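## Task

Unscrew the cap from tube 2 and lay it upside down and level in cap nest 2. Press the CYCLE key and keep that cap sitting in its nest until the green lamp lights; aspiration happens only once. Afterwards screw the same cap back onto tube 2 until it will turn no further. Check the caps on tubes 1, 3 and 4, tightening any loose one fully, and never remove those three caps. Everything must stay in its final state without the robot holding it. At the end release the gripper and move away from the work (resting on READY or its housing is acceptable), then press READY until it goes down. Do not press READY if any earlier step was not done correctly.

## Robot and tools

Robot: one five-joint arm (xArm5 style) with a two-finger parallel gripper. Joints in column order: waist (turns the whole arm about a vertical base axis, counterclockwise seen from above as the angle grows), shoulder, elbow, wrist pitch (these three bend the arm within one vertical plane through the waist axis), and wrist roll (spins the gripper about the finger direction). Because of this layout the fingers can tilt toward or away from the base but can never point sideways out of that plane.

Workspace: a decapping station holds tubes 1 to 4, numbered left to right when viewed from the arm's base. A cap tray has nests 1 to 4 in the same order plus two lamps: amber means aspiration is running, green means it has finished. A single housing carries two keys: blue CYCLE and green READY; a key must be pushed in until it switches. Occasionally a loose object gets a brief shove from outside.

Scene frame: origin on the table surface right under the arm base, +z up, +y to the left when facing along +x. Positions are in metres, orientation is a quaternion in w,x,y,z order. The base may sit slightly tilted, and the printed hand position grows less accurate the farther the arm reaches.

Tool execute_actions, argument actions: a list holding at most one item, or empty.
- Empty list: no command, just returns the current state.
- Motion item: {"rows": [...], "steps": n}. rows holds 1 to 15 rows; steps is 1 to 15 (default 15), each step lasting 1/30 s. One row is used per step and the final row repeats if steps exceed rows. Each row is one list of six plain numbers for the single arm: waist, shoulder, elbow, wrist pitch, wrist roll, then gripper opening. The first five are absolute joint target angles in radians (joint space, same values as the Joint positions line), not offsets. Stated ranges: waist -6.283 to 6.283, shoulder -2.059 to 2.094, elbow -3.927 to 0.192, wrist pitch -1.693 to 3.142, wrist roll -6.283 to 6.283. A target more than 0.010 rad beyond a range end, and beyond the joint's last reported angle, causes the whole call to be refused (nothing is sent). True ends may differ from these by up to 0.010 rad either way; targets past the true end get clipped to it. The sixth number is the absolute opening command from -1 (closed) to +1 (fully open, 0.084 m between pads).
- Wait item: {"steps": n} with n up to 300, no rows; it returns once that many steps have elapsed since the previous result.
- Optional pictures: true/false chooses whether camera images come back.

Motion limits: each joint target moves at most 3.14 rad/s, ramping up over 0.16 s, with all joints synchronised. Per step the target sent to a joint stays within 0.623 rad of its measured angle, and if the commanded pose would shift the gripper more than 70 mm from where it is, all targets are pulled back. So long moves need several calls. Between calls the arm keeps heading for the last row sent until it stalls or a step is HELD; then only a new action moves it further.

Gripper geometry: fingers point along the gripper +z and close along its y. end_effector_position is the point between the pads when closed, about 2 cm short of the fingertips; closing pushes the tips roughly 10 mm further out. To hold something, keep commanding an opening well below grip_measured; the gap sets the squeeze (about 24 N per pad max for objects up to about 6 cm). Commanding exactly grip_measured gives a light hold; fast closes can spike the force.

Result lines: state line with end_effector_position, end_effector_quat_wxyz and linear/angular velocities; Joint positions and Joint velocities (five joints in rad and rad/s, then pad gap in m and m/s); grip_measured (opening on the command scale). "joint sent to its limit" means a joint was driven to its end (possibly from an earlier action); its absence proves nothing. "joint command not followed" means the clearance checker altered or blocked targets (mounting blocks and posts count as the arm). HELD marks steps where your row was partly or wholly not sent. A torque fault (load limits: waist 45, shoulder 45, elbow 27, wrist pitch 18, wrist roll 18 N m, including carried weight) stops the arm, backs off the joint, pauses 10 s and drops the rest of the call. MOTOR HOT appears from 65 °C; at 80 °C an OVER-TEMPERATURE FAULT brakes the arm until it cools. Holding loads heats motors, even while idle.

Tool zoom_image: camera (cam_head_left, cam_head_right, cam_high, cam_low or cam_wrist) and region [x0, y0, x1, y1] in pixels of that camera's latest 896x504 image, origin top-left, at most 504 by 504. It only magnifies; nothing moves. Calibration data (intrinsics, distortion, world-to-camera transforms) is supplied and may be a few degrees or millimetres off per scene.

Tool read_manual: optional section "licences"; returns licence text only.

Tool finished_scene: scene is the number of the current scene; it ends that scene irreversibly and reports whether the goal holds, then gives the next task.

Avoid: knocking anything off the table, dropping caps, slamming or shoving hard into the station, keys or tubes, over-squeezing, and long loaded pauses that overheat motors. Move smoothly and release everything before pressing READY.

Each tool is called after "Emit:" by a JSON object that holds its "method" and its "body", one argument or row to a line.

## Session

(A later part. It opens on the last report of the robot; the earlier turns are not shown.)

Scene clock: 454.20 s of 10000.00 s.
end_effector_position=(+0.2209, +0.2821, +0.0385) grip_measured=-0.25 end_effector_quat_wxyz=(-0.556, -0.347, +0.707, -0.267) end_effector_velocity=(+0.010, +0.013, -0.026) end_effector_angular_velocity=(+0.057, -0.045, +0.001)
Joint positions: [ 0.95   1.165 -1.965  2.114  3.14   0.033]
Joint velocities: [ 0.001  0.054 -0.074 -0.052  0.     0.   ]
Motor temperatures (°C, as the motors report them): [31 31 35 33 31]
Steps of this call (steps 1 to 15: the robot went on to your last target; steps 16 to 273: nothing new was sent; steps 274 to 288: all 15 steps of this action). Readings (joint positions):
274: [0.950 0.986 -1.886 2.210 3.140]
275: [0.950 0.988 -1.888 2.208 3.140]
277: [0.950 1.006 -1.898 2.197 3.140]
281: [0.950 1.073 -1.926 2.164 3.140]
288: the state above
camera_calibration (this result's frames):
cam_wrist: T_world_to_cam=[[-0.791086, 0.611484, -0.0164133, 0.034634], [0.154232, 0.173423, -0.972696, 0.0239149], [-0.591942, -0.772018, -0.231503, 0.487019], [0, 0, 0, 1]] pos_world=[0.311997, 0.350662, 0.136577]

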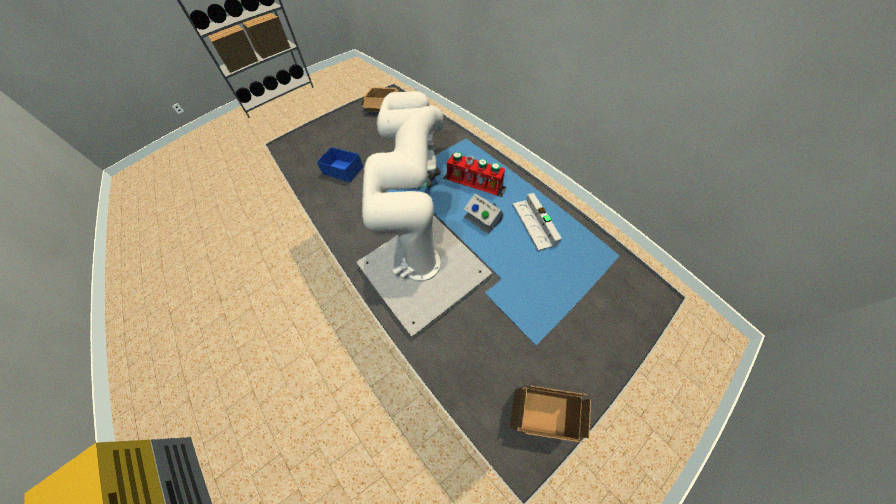

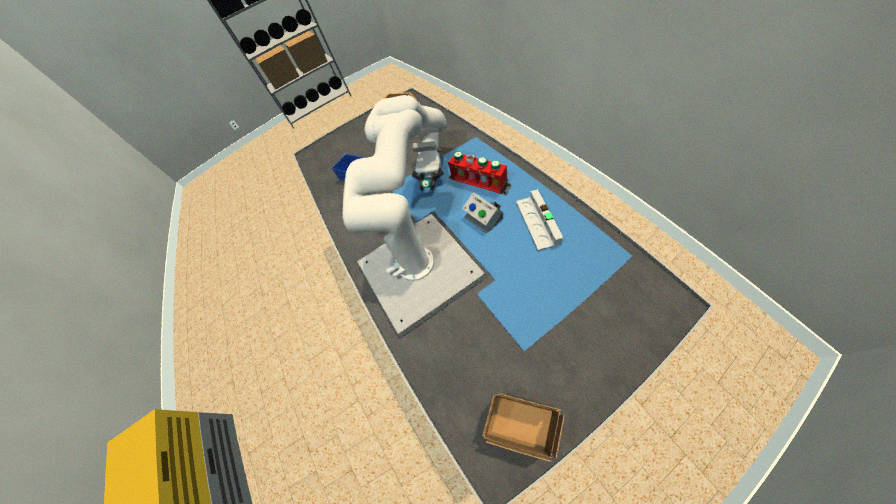

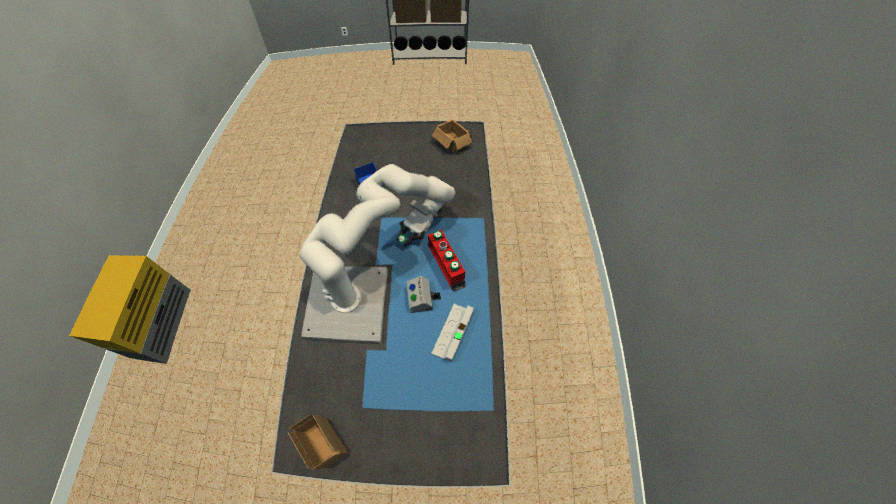

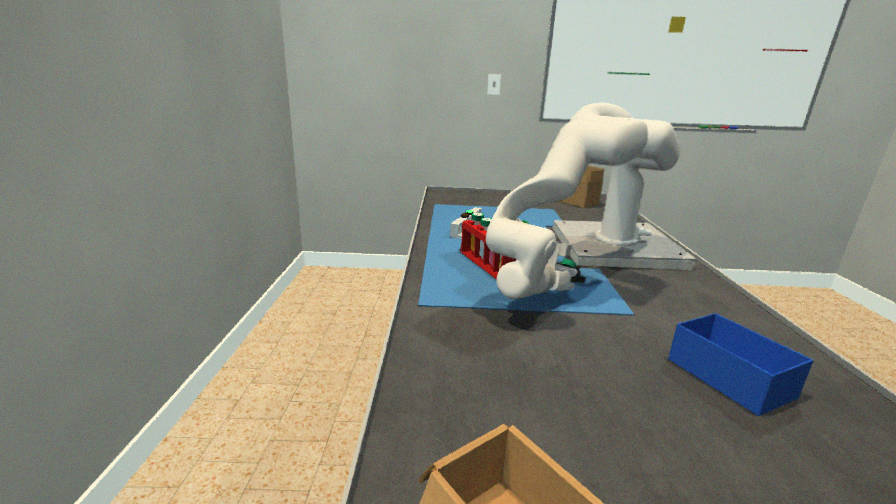

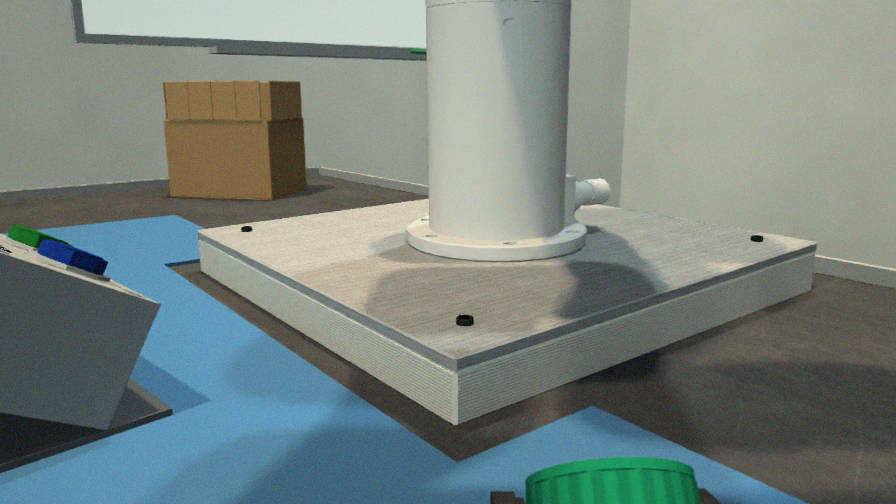

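Lower slightly and release gently.

Emit:
{"method": "execute_actions", "body": {
  "actions": [
    {"rows":[[0.95,1.19,-1.975,2.1,3.14,-0.7],[0.95,1.19,-1.975,2.1,3.14,-0.7],[0.95,1.19,-1.975,2.1,3.14,-0.7],[0.95,1.19,-1.975,2.1,3.14,-0.7],[0.95,1.19,-1.975,2.1,3.14,-0.35],[0.95,1.19,-1.975,2.1,3.14,-0.25],[0.95,1.19,-1.975,2.1,3.14,-0.15],[0.95,1.19,-1.975,2.1,3.14,0.0],[0.95,1.19,-1.975,2.1,3.14,0.2],[0.95,1.19,-1.975,2.1,3.14,0.5]],"steps":15}
  ],
  "pictures": false
}}

Emit:
{"method": "execute_actions", "body": {
  "actions": [
    {"rows":[[0.95,1.0,-2.05,2.3,3.14,0.5]],"steps":15}
  ]
}}

Scene clock: 460.77 s of 10000.00 s.
end_effector_position=(+0.2200, +0.2811, +0.0272) grip_measured=+0.47 end_effector_quat_wxyz=(-0.556, -0.347, +0.707, -0.267) end_effector_velocity=(-0.000, -0.001, -0.001) end_effector_angular_velocity=(-0.001, +0.001, -0.000)
Joint positions: [ 0.95   1.19  -1.975  2.1    3.14   0.064]
Joint velocities: [-0.     0.003  0.001 -0.002 -0.     0.014]
Motor temperatures (°C, as the motors report them): [31 31 35 33 31]
Steps of this call (steps 1 to 15: the robot went on to your last target; steps 16 to 182: nothing new was sent; steps 183 to 197: all 15 steps of this action). Readings (joint positions):
183: [0.950 1.170 -1.970 2.110 3.140]
184: [0.950 1.171 -1.971 2.109 3.140]
186: [0.950 1.179 -1.973 2.105 3.140]
190: [0.950 1.189 -1.974 2.101 3.140]
197: the state above

Scene clock: 461.27 s of 10000.00 s.
end_effector_position=(+0.2416, +0.3073, +0.1457) grip_measured=+0.49 end_effector_quat_wxyz=(-0.532, -0.356, +0.724, -0.256) end_effector_velocity=(-0.004, -0.006, +0.030) end_effector_angular_velocity=(-0.040, +0.031, -0.001)
Joint positions: [ 0.95   1.005 -2.048  2.293  3.14   0.065]
Joint velocities: [-0.001 -0.033  0.002  0.082  0.    -0.   ]
Motor temperatures (°C, as the motors report them): [31 31 35 33 31]
Steps of this call (steps 1 to 15: all 15 steps of this action). Readings (joint positions):
1: [0.950 1.190 -1.975 2.100 3.140]
2: [0.950 1.188 -1.975 2.103 3.140]
4: [0.950 1.163 -1.982 2.136 3.140]
8: [0.950 1.077 -2.021 2.215 3.140]
15: the state above
camera_calibration (this result's frames):
cam_wrist: T_world_to_cam=[[-0.790156, 0.612676, -0.0167702, 0.0367919], [0.193027, 0.222787, -0.955566, 0.0935909], [-0.581716, -0.758284, -0.294299, 0.545938], [0, 0, 0, 1]] pos_world=[0.328587, 0.370584, 0.250719]

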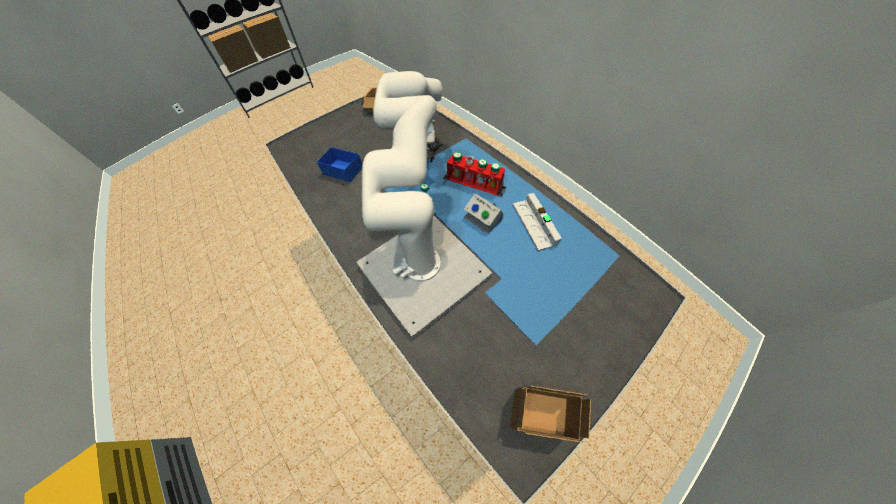

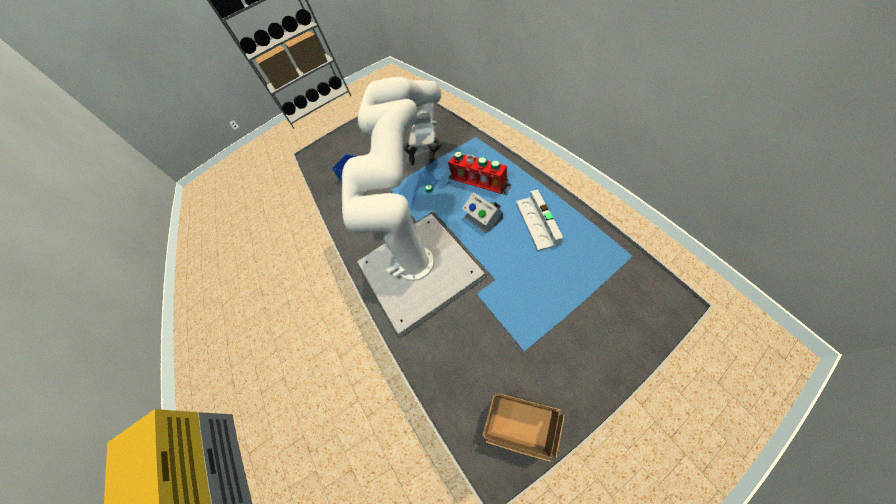

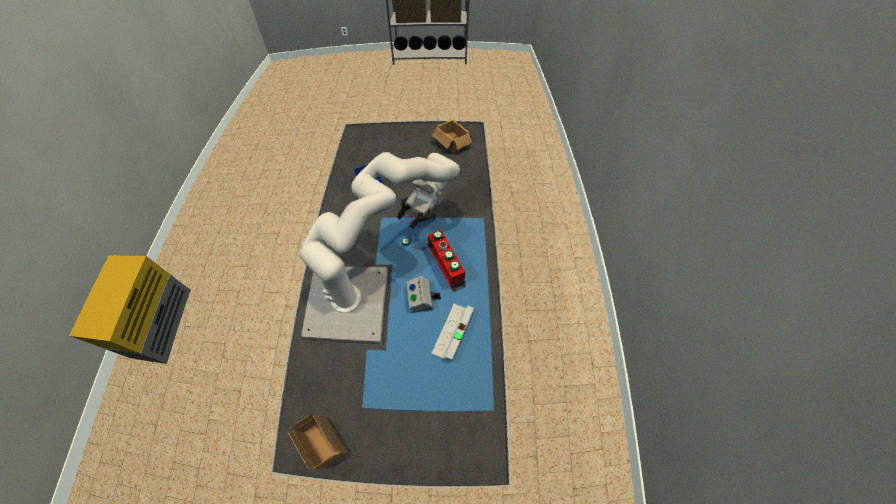

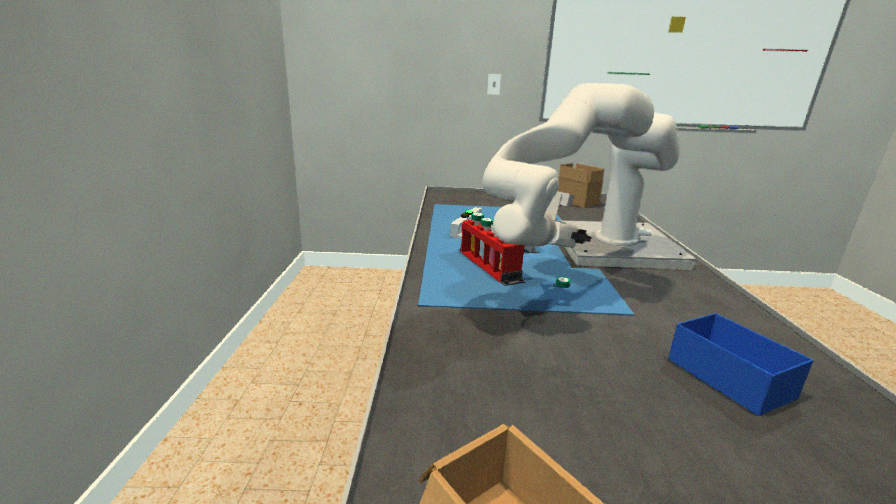

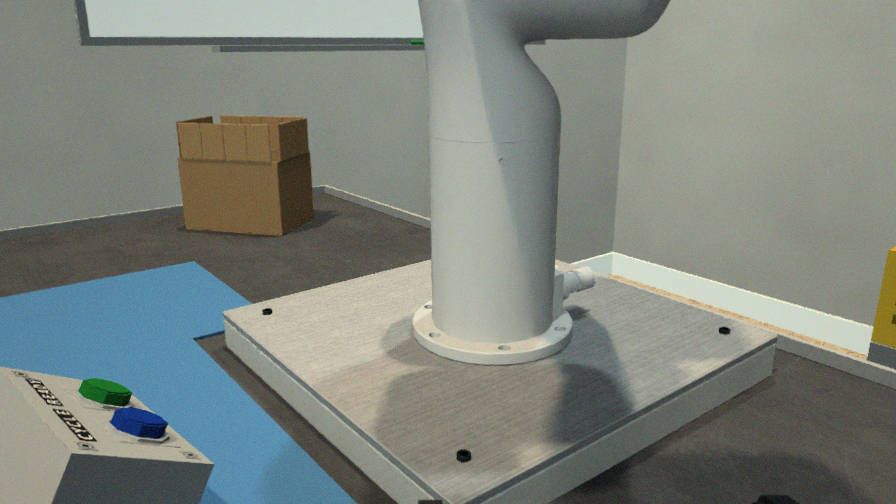

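Emit:
{"method": "execute_actions", "body": {
  "actions": [
    {"rows":[[0.95,0.5,-1.8,2.0,3.14,0.6]],"steps":12}
  ],
  "pictures": false
}}

Emit:
{"method": "execute_actions", "body": {
  "actions": [
    {"rows":[[0.95,-0.05,-1.1,1.3,3.14,0.6]],"steps":15}
  ],
  "pictures": false
}}

Emit:
{"method": "execute_actions", "body": {
  "actions": [
    {"rows":[[0.95,-0.157,-0.457,0.614,3.14,0.6]],"steps":15}
  ],
  "pictures": false
}}

Emit:
{"method": "execute_actions", "body": {
  "actions": [
    {"rows":[[0.95,-0.157,-0.457,0.614,3.14,0.6]],"steps":10}
  ]
}}

Scene clock: 468.70 s of 10000.00 s.
end_effector_position=(+0.2642, +0.3353, +0.2343) grip_measured=+0.59 end_effector_quat_wxyz=(-0.367, -0.402, +0.821, -0.175) end_effector_velocity=(+0.047, +0.056, +0.263) end_effector_angular_velocity=(+0.956, -0.748, -0.009)
Joint positions: [ 0.95   0.612 -1.858  2.069  3.14   0.069]
Joint velocities: [-0.001 -1.116  0.561 -0.659 -0.     0.   ]
Motor temperatures (°C, as the motors report them): [31 32 36 33 31]
Steps of this call (steps 1 to 15: the robot went on to your last target; steps 16 to 211: nothing new was sent; steps 212 to 223: all 12 steps of this action). Readings (joint positions):
212: [0.950 1.000 -2.050 2.300 3.140]
213: [0.950 0.997 -2.048 2.297 3.140]
215: [0.950 0.962 -2.022 2.271 3.140]
219: [0.950 0.775 -1.941 2.167 3.140]
223: the state above

Scene clock: 469.20 s of 10000.00 s.
end_effector_position=(+0.2624, +0.3327, +0.2524) grip_measured=+0.59 end_effector_quat_wxyz=(-0.085, -0.437, +0.895, -0.038) end_effector_velocity=(-0.001, -0.002, -0.030) end_effector_angular_velocity=(+0.163, -0.128, -0.002)
Joint positions: [ 0.95  -0.033 -1.122  1.327  3.14   0.069]
Joint velocities: [-0.001 -0.164  0.292 -0.335 -0.     0.   ]
Motor temperatures (°C, as the motors report them): [31 32 36 33 31]
Steps of this call (steps 1 to 15: all 15 steps of this action). Readings (joint positions):
1: [0.950 0.577 -1.842 2.049 3.140]
2: [0.950 0.546 -1.825 2.028 3.140]
4: [0.950 0.470 -1.761 1.961 3.140]
8: [0.950 0.196 -1.466 1.663 3.140]
15: the state above

Scene clock: 469.70 s of 10000.00 s.
end_effector_position=(+0.2275, +0.2896, +0.1253) grip_measured=+0.59 end_effector_quat_wxyz=(-0.025, -0.439, +0.898, -0.008) end_effector_velocity=(-0.122, -0.153, -0.259) end_effector_angular_velocity=(+0.228, -0.179, -0.002)
Joint positions: [ 0.95  -0.132 -0.592  0.762  3.14   0.069]
Joint velocities: [-0.    -0.211  1.208 -1.287 -0.001 -0.   ]
Motor temperatures (°C, as the motors report them): [31 32 36 33 31]
Steps of this call (steps 1 to 15: all 15 steps of this action). Readings (joint positions):
1: [0.950 -0.037 -1.114 1.318 3.140]
2: [0.950 -0.041 -1.107 1.308 3.140]
4: [0.950 -0.053 -1.064 1.258 3.140]
8: [0.950 -0.080 -0.886 1.083 3.140]
15: the state above

Scene clock: 470.03 s of 10000.00 s.
end_effector_position=(+0.2145, +0.2733, +0.0996) grip_measured=+0.59 end_effector_quat_wxyz=(-0.007, -0.439, +0.899, +0.000) end_effector_velocity=(-0.004, -0.005, -0.007) end_effector_angular_velocity=(+0.006, -0.005, +0.001)
Joint positions: [ 0.95  -0.157 -0.462  0.617  3.14   0.069]
Joint velocities: [ 0.001 -0.006  0.034 -0.036 -0.001  0.   ]
Motor temperatures (°C, as the motors report them): [31 32 36 33 31]
Steps of this call (steps 1 to 10: all 10 steps of this action). Readings (joint positions):
1: [0.950 -0.139 -0.554 0.722 3.140]
2: [0.950 -0.144 -0.522 0.689 3.140]
4: [0.950 -0.151 -0.484 0.648 3.140]
8: [0.950 -0.156 -0.464 0.621 3.140]
10: the state above
camera_calibration (this result's frames):
cam_wrist: T_world_to_cam=[[-0.77425, 0.632861, -0.00487508, 0.0253852], [0.632805, 0.774018, -0.021301, -0.275771], [-0.00970716, -0.0195773, -0.999761, 0.23649], [0, 0, 0, 1]] pos_world=[0.196459, 0.202016, 0.230683]

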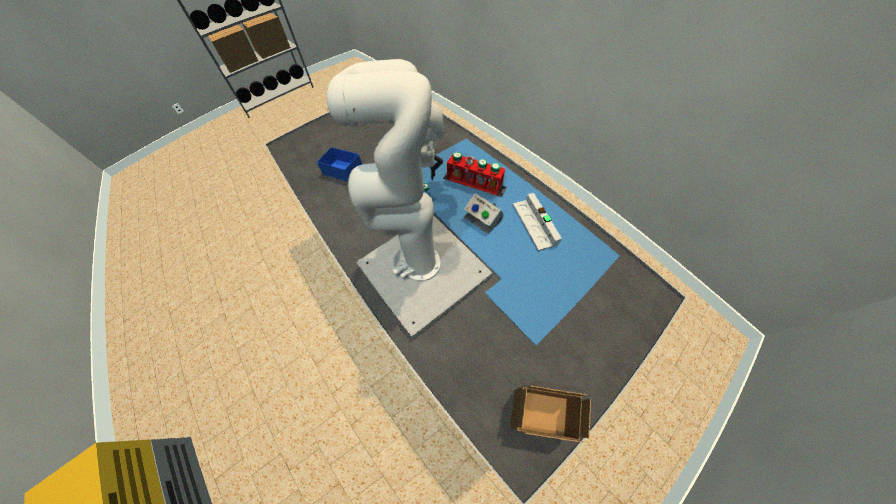

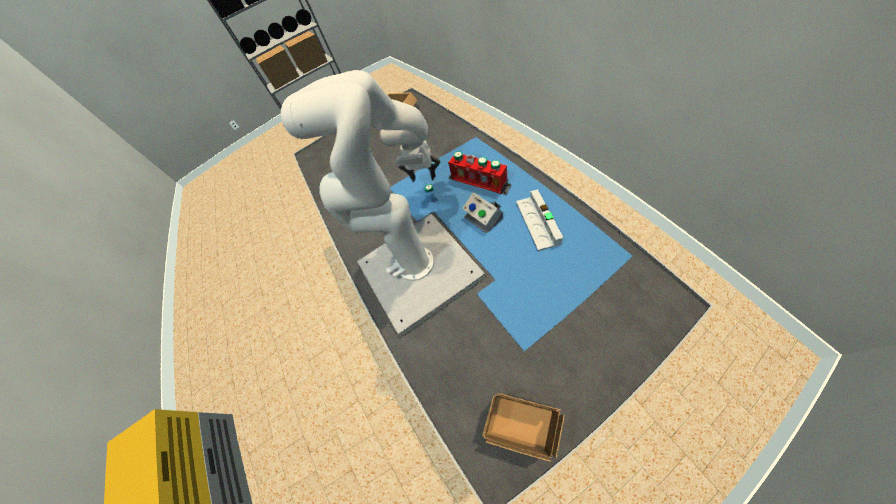

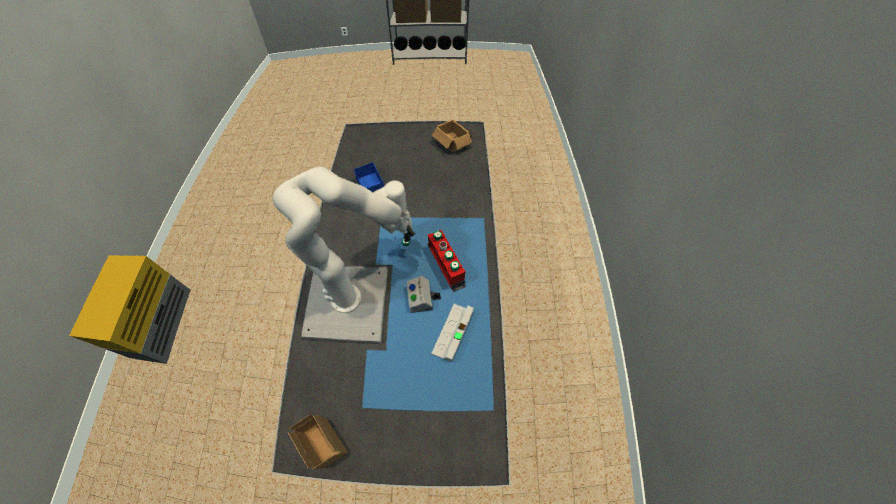

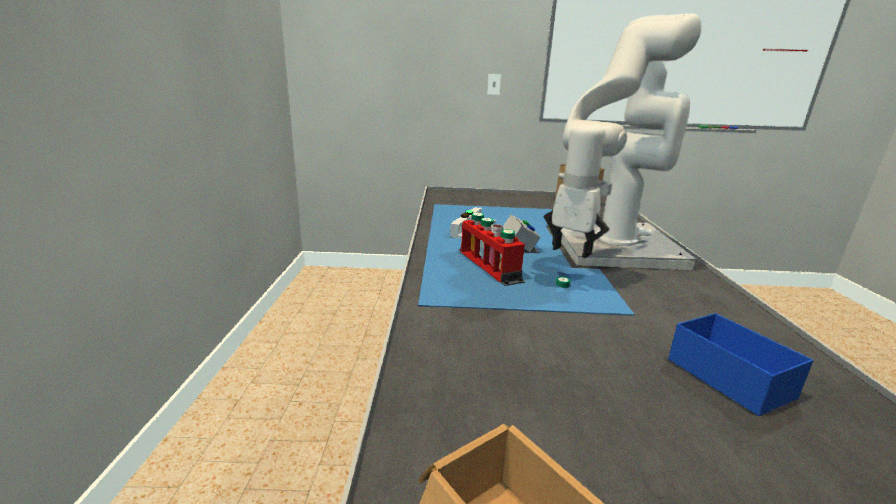

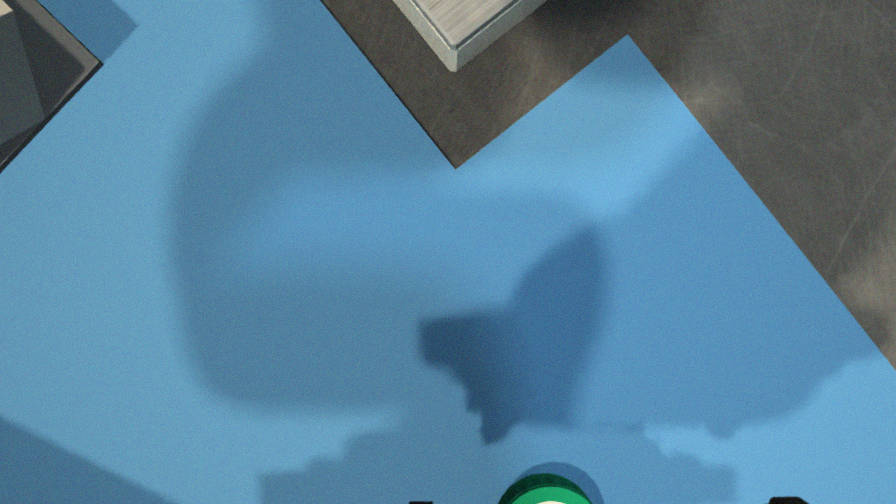

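Emit:
{"method": "execute_actions", "body": {
  "actions": [
    {"rows":[[0.95,-0.05,-0.52,0.57,3.14,0.6],[0.95,-0.05,-0.52,0.57,3.14,0.6],[0.95,-0.05,-0.52,0.57,3.14,0.6],[0.95,-0.05,-0.52,0.57,3.14,0.6],[0.95,0.08,-0.515,0.435,3.14,0.6],[0.95,0.08,-0.515,0.435,3.14,0.6],[0.95,0.08,-0.515,0.435,3.14,0.6],[0.95,0.185,-0.507,0.322,3.14,0.6]],"steps":15}
  ]
}}

Scene clock: 476.10 s of 10000.00 s.
end_effector_position=(+0.2222, +0.2839, +0.0181) grip_measured=+0.60 end_effector_quat_wxyz=(-0.011, -0.439, +0.899, -0.002) end_effector_velocity=(+0.020, +0.030, -0.026) end_effector_angular_velocity=(+0.090, -0.071, -0.018)
Joint positions: [ 0.95   0.166 -0.505  0.347  3.14   0.069]
Joint velocities: [ 0.007  0.141 -0.035 -0.221  0.024  0.016]
Motor temperatures (°C, as the motors report them): [31 31 36 33 31]
Steps of this call (steps 1 to 15: the robot went on to your last target; steps 16 to 167: nothing new was sent; steps 168 to 182: all 15 steps of this action). Readings (joint positions):
168: [0.950 -0.157 -0.457 0.614 3.140]
169: [0.950 -0.154 -0.459 0.613 3.140]
171: [0.950 -0.123 -0.478 0.599 3.140]
175: [0.950 -0.025 -0.511 0.535 3.140]
182: the state above
camera_calibration (this result's frames):
cam_wrist: T_world_to_cam=[[-0.774211, 0.632907, -0.00507884, 0.0241424], [0.632736, 0.773754, -0.0308205, -0.290284], [-0.0155768, -0.0270751, -0.999512, 0.158713], [0, 0, 0, 1]] pos_world=[0.204837, 0.213626, 0.149812]

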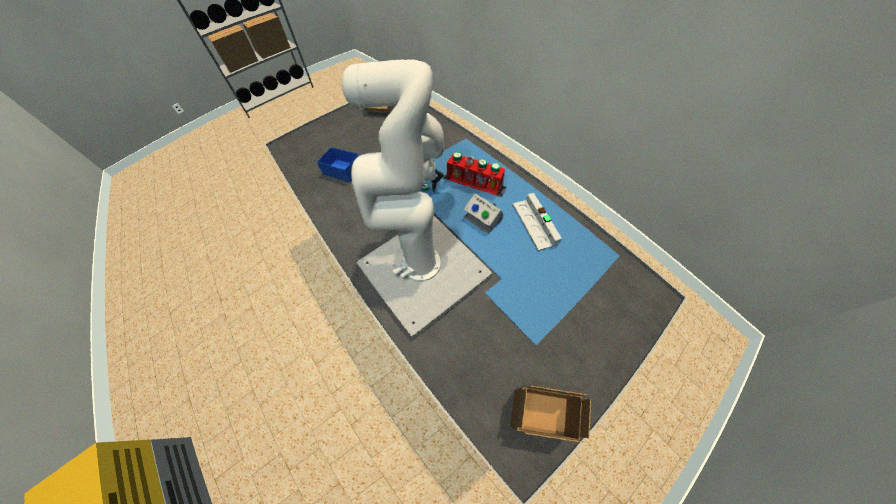

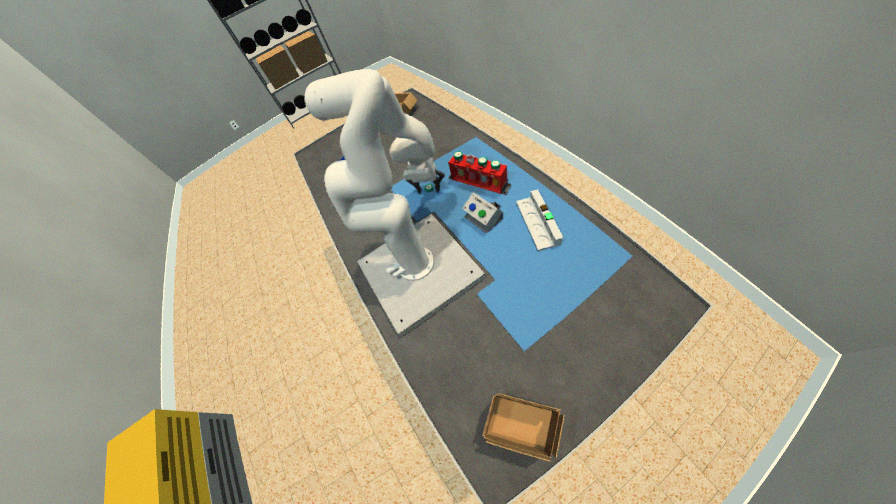

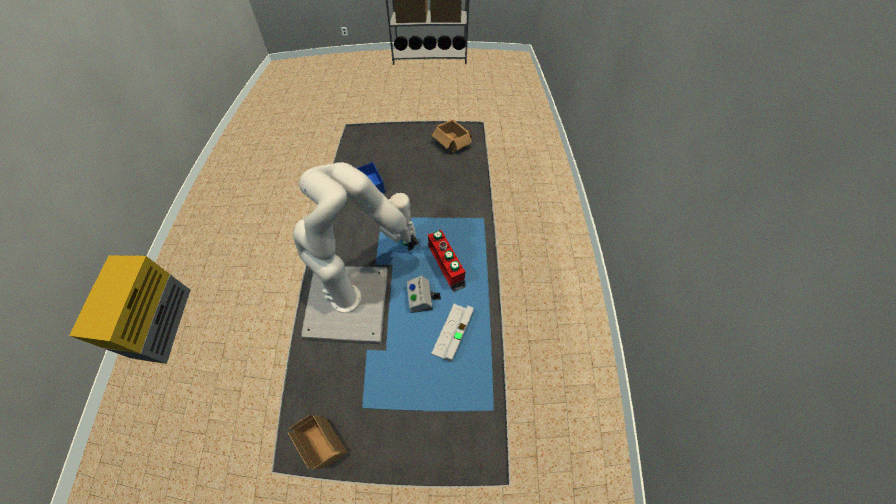

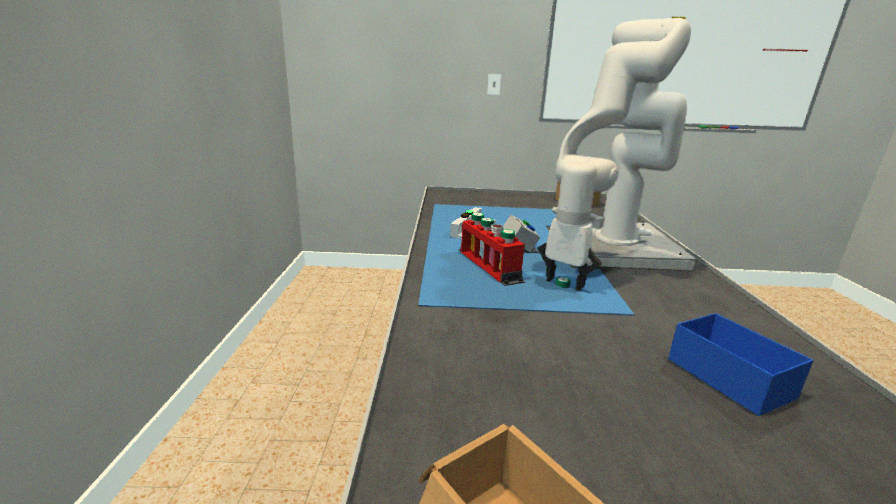

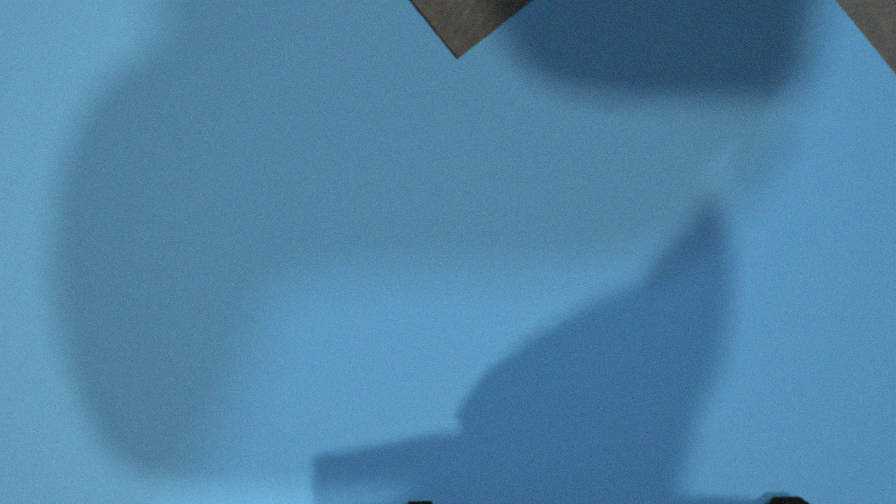

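Emit:
{"method": "execute_actions", "body": {
  "actions": [
    {"rows":[[0.95,0.165,-0.509,0.344,3.14,0.6],[0.95,0.165,-0.509,0.344,3.14,0.6],[0.95,0.165,-0.509,0.344,3.14,0.6],[0.95,0.165,-0.509,0.344,3.14,0.6],[0.95,0.165,-0.509,0.344,3.14,0.2],[0.95,0.165,-0.509,0.344,3.14,0.0],[0.95,0.165,-0.509,0.344,3.14,-0.2],[0.95,0.165,-0.509,0.344,3.14,-0.4],[0.95,0.165,-0.509,0.344,3.14,-0.6]],"steps":15}
  ],
  "pictures": false
}}

Emit:
{"method": "execute_actions", "body": {
  "actions": [
    {"rows":[[0.95,0.165,-0.509,0.344,3.14,-0.6],[0.95,0.165,-0.509,0.344,3.14,-0.6],[0.95,0.165,-0.509,0.344,3.14,-0.6],[0.95,0.165,-0.509,0.344,3.14,-0.6],[0.95,-0.2,-0.7,0.9,3.14,-0.6]],"steps":15}
  ],
  "pictures": false
}}

Emit:
{"method": "execute_actions", "body": {
  "actions": [
    {"rows":[[0.502,-0.06,-0.9,0.96,3.6,-0.6]],"steps":15}
  ],
  "pictures": false
}}

Emit:
{"method": "execute_actions", "body": {
  "actions": [
    {"rows":[[0.502,-0.007,-0.889,0.896,3.6,-0.6]],"steps":12}
  ]
}}

Scene clock: 486.03 s of 10000.00 s.
end_effector_position=(+0.2274, +0.2900, +0.0221) grip_measured=+0.02 end_effector_quat_wxyz=(-0.003, -0.438, +0.899, +0.003) end_effector_velocity=(-0.003, +0.002, +0.004) end_effector_angular_velocity=(+0.000, -0.000, +0.005)
Joint positions: [ 0.949  0.163 -0.515  0.34   3.14   0.045]
Joint velocities: [ 0.009 -0.015  0.003  0.012  0.003 -0.05 ]
Motor temperatures (°C, as the motors report them): [31 31 36 34 31]
Steps of this call (steps 1 to 30: the robot went on to your last target; steps 31 to 283: nothing new was sent; steps 284 to 298: all 15 steps of this action). Readings (joint positions):
284: [0.950 0.174 -0.507 0.322 3.140]
285: [0.950 0.173 -0.507 0.324 3.140]
287: [0.949 0.172 -0.509 0.329 3.140]
291: [0.947 0.168 -0.513 0.335 3.139]
298: the state above

Scene clock: 486.53 s of 10000.00 s.
end_effector_position=(+0.2375, +0.3037, +0.1054) grip_measured=-0.25 end_effector_quat_wxyz=(-0.014, -0.440, +0.898, -0.003) end_effector_velocity=(+0.030, +0.031, +0.328) end_effector_angular_velocity=(+0.003, -0.003, -0.007)
Joint positions: [ 0.952 -0.042 -0.615  0.671  3.14   0.033]
Joint velocities: [-0.006 -0.73  -0.373  1.099  0.001 -0.   ]
Motor temperatures (°C, as the motors report them): [31 31 36 34 31]
Steps of this call (steps 1 to 15: all 15 steps of this action). Readings (joint positions):
1: [0.949 0.163 -0.515 0.340 3.140]
2: [0.950 0.162 -0.515 0.341 3.140]
4: [0.950 0.162 -0.514 0.341 3.140]
8: [0.952 0.141 -0.519 0.393 3.140]
15: the state above

Scene clock: 487.03 s of 10000.00 s.
end_effector_position=(+0.3622, +0.2302, +0.1802) grip_measured=-0.25 end_effector_quat_wxyz=(-0.008, -0.110, +0.994, -0.003) end_effector_velocity=(+0.250, -0.240, +0.115) end_effector_angular_velocity=(-0.017, -0.022, -1.593)
Joint positions: [ 0.61  -0.07  -0.839  0.91   3.489  0.033]
Joint velocities: [-0.789  0.073 -0.446  0.361  0.805 -0.   ]
Motor temperatures (°C, as the motors report them): [31 31 36 34 31]
Steps of this call (steps 1 to 15: all 15 steps of this action). Readings (joint positions):
1: [0.952 -0.067 -0.627 0.707 3.140]
2: [0.950 -0.090 -0.642 0.741 3.142]
4: [0.920 -0.110 -0.673 0.778 3.177]
8: [0.798 -0.087 -0.732 0.824 3.297]
15: the state above

Scene clock: 487.43 s of 10000.00 s.
end_effector_position=(+0.3987, +0.1979, +0.1737) grip_measured=-0.25 end_effector_quat_wxyz=(-0.007, -0.002, +1.000, -0.004) end_effector_velocity=(+0.011, -0.001, +0.004) end_effector_angular_velocity=(+0.010, -0.021, -0.028)
Joint positions: [ 0.504 -0.008 -0.888  0.897  3.599  0.033]
Joint velocities: [-0.013  0.007 -0.014 -0.016  0.015 -0.   ]
Motor temperatures (°C, as the motors report them): [31 31 36 34 31]
Steps of this call (steps 1 to 12: all 12 steps of this action). Readings (joint positions):
1: [0.584 -0.067 -0.853 0.922 3.515]
2: [0.561 -0.064 -0.866 0.930 3.538]
4: [0.529 -0.044 -0.882 0.921 3.570]
8: [0.508 -0.012 -0.885 0.902 3.594]
12: the state above
camera_calibration (this result's frames):
cam_wrist: T_world_to_cam=[[0.0187683, 0.999642, -0.0190939, -0.170279], [0.999543, -0.0192119, -0.0233202, -0.32123], [-0.0236787, -0.0186475, -0.999546, 0.316272], [0, 0, 0, 1]] pos_world=[0.331768, 0.169944, 0.305386]

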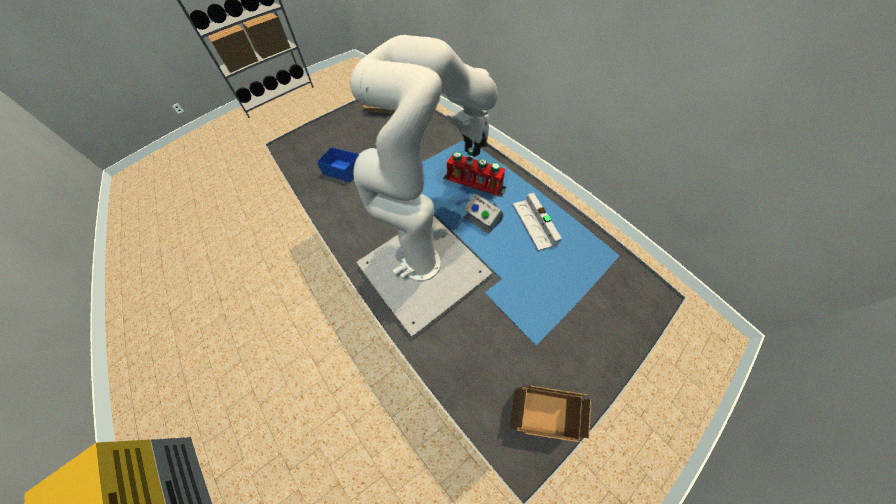

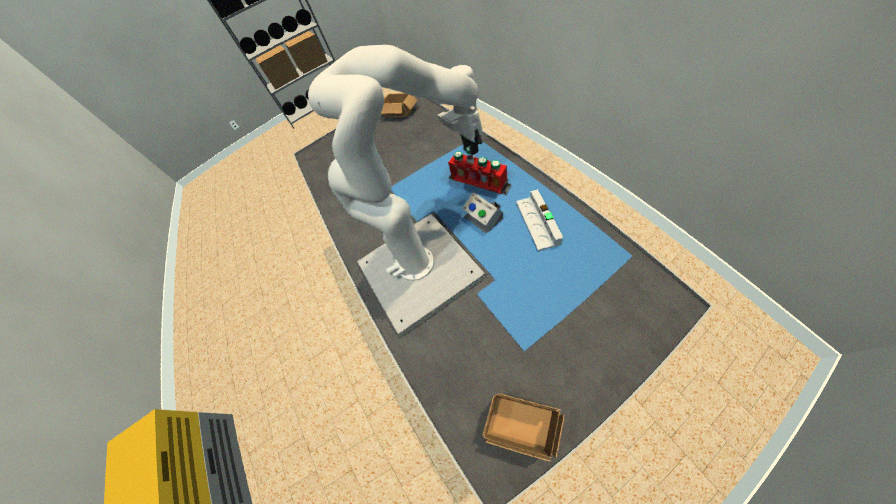

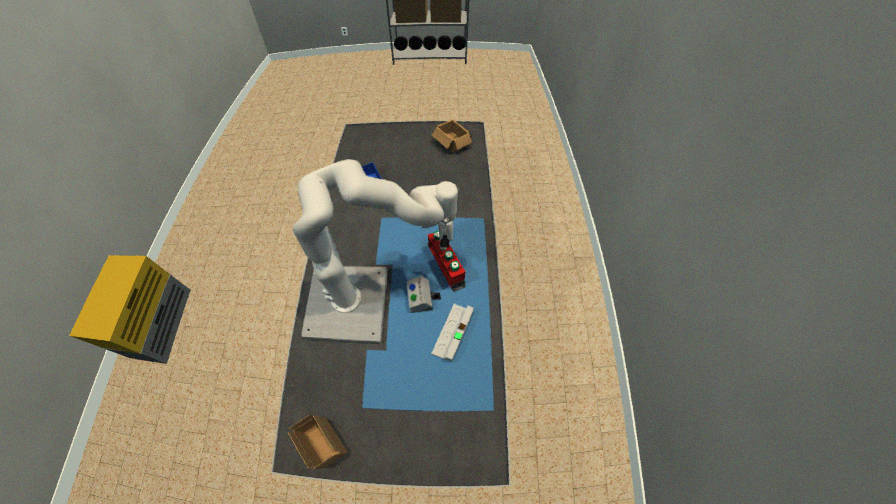

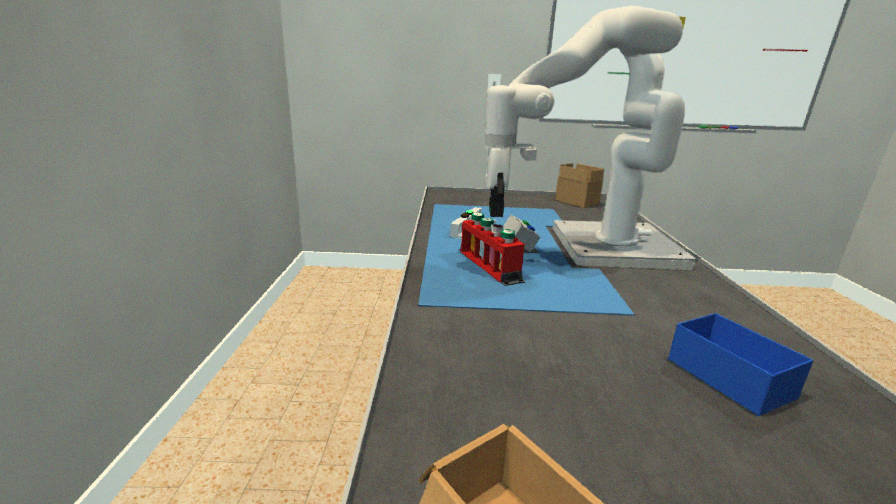

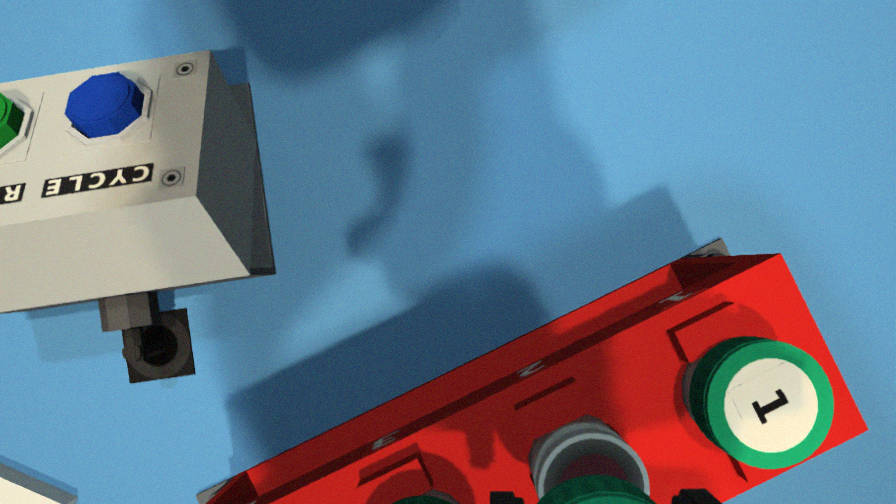

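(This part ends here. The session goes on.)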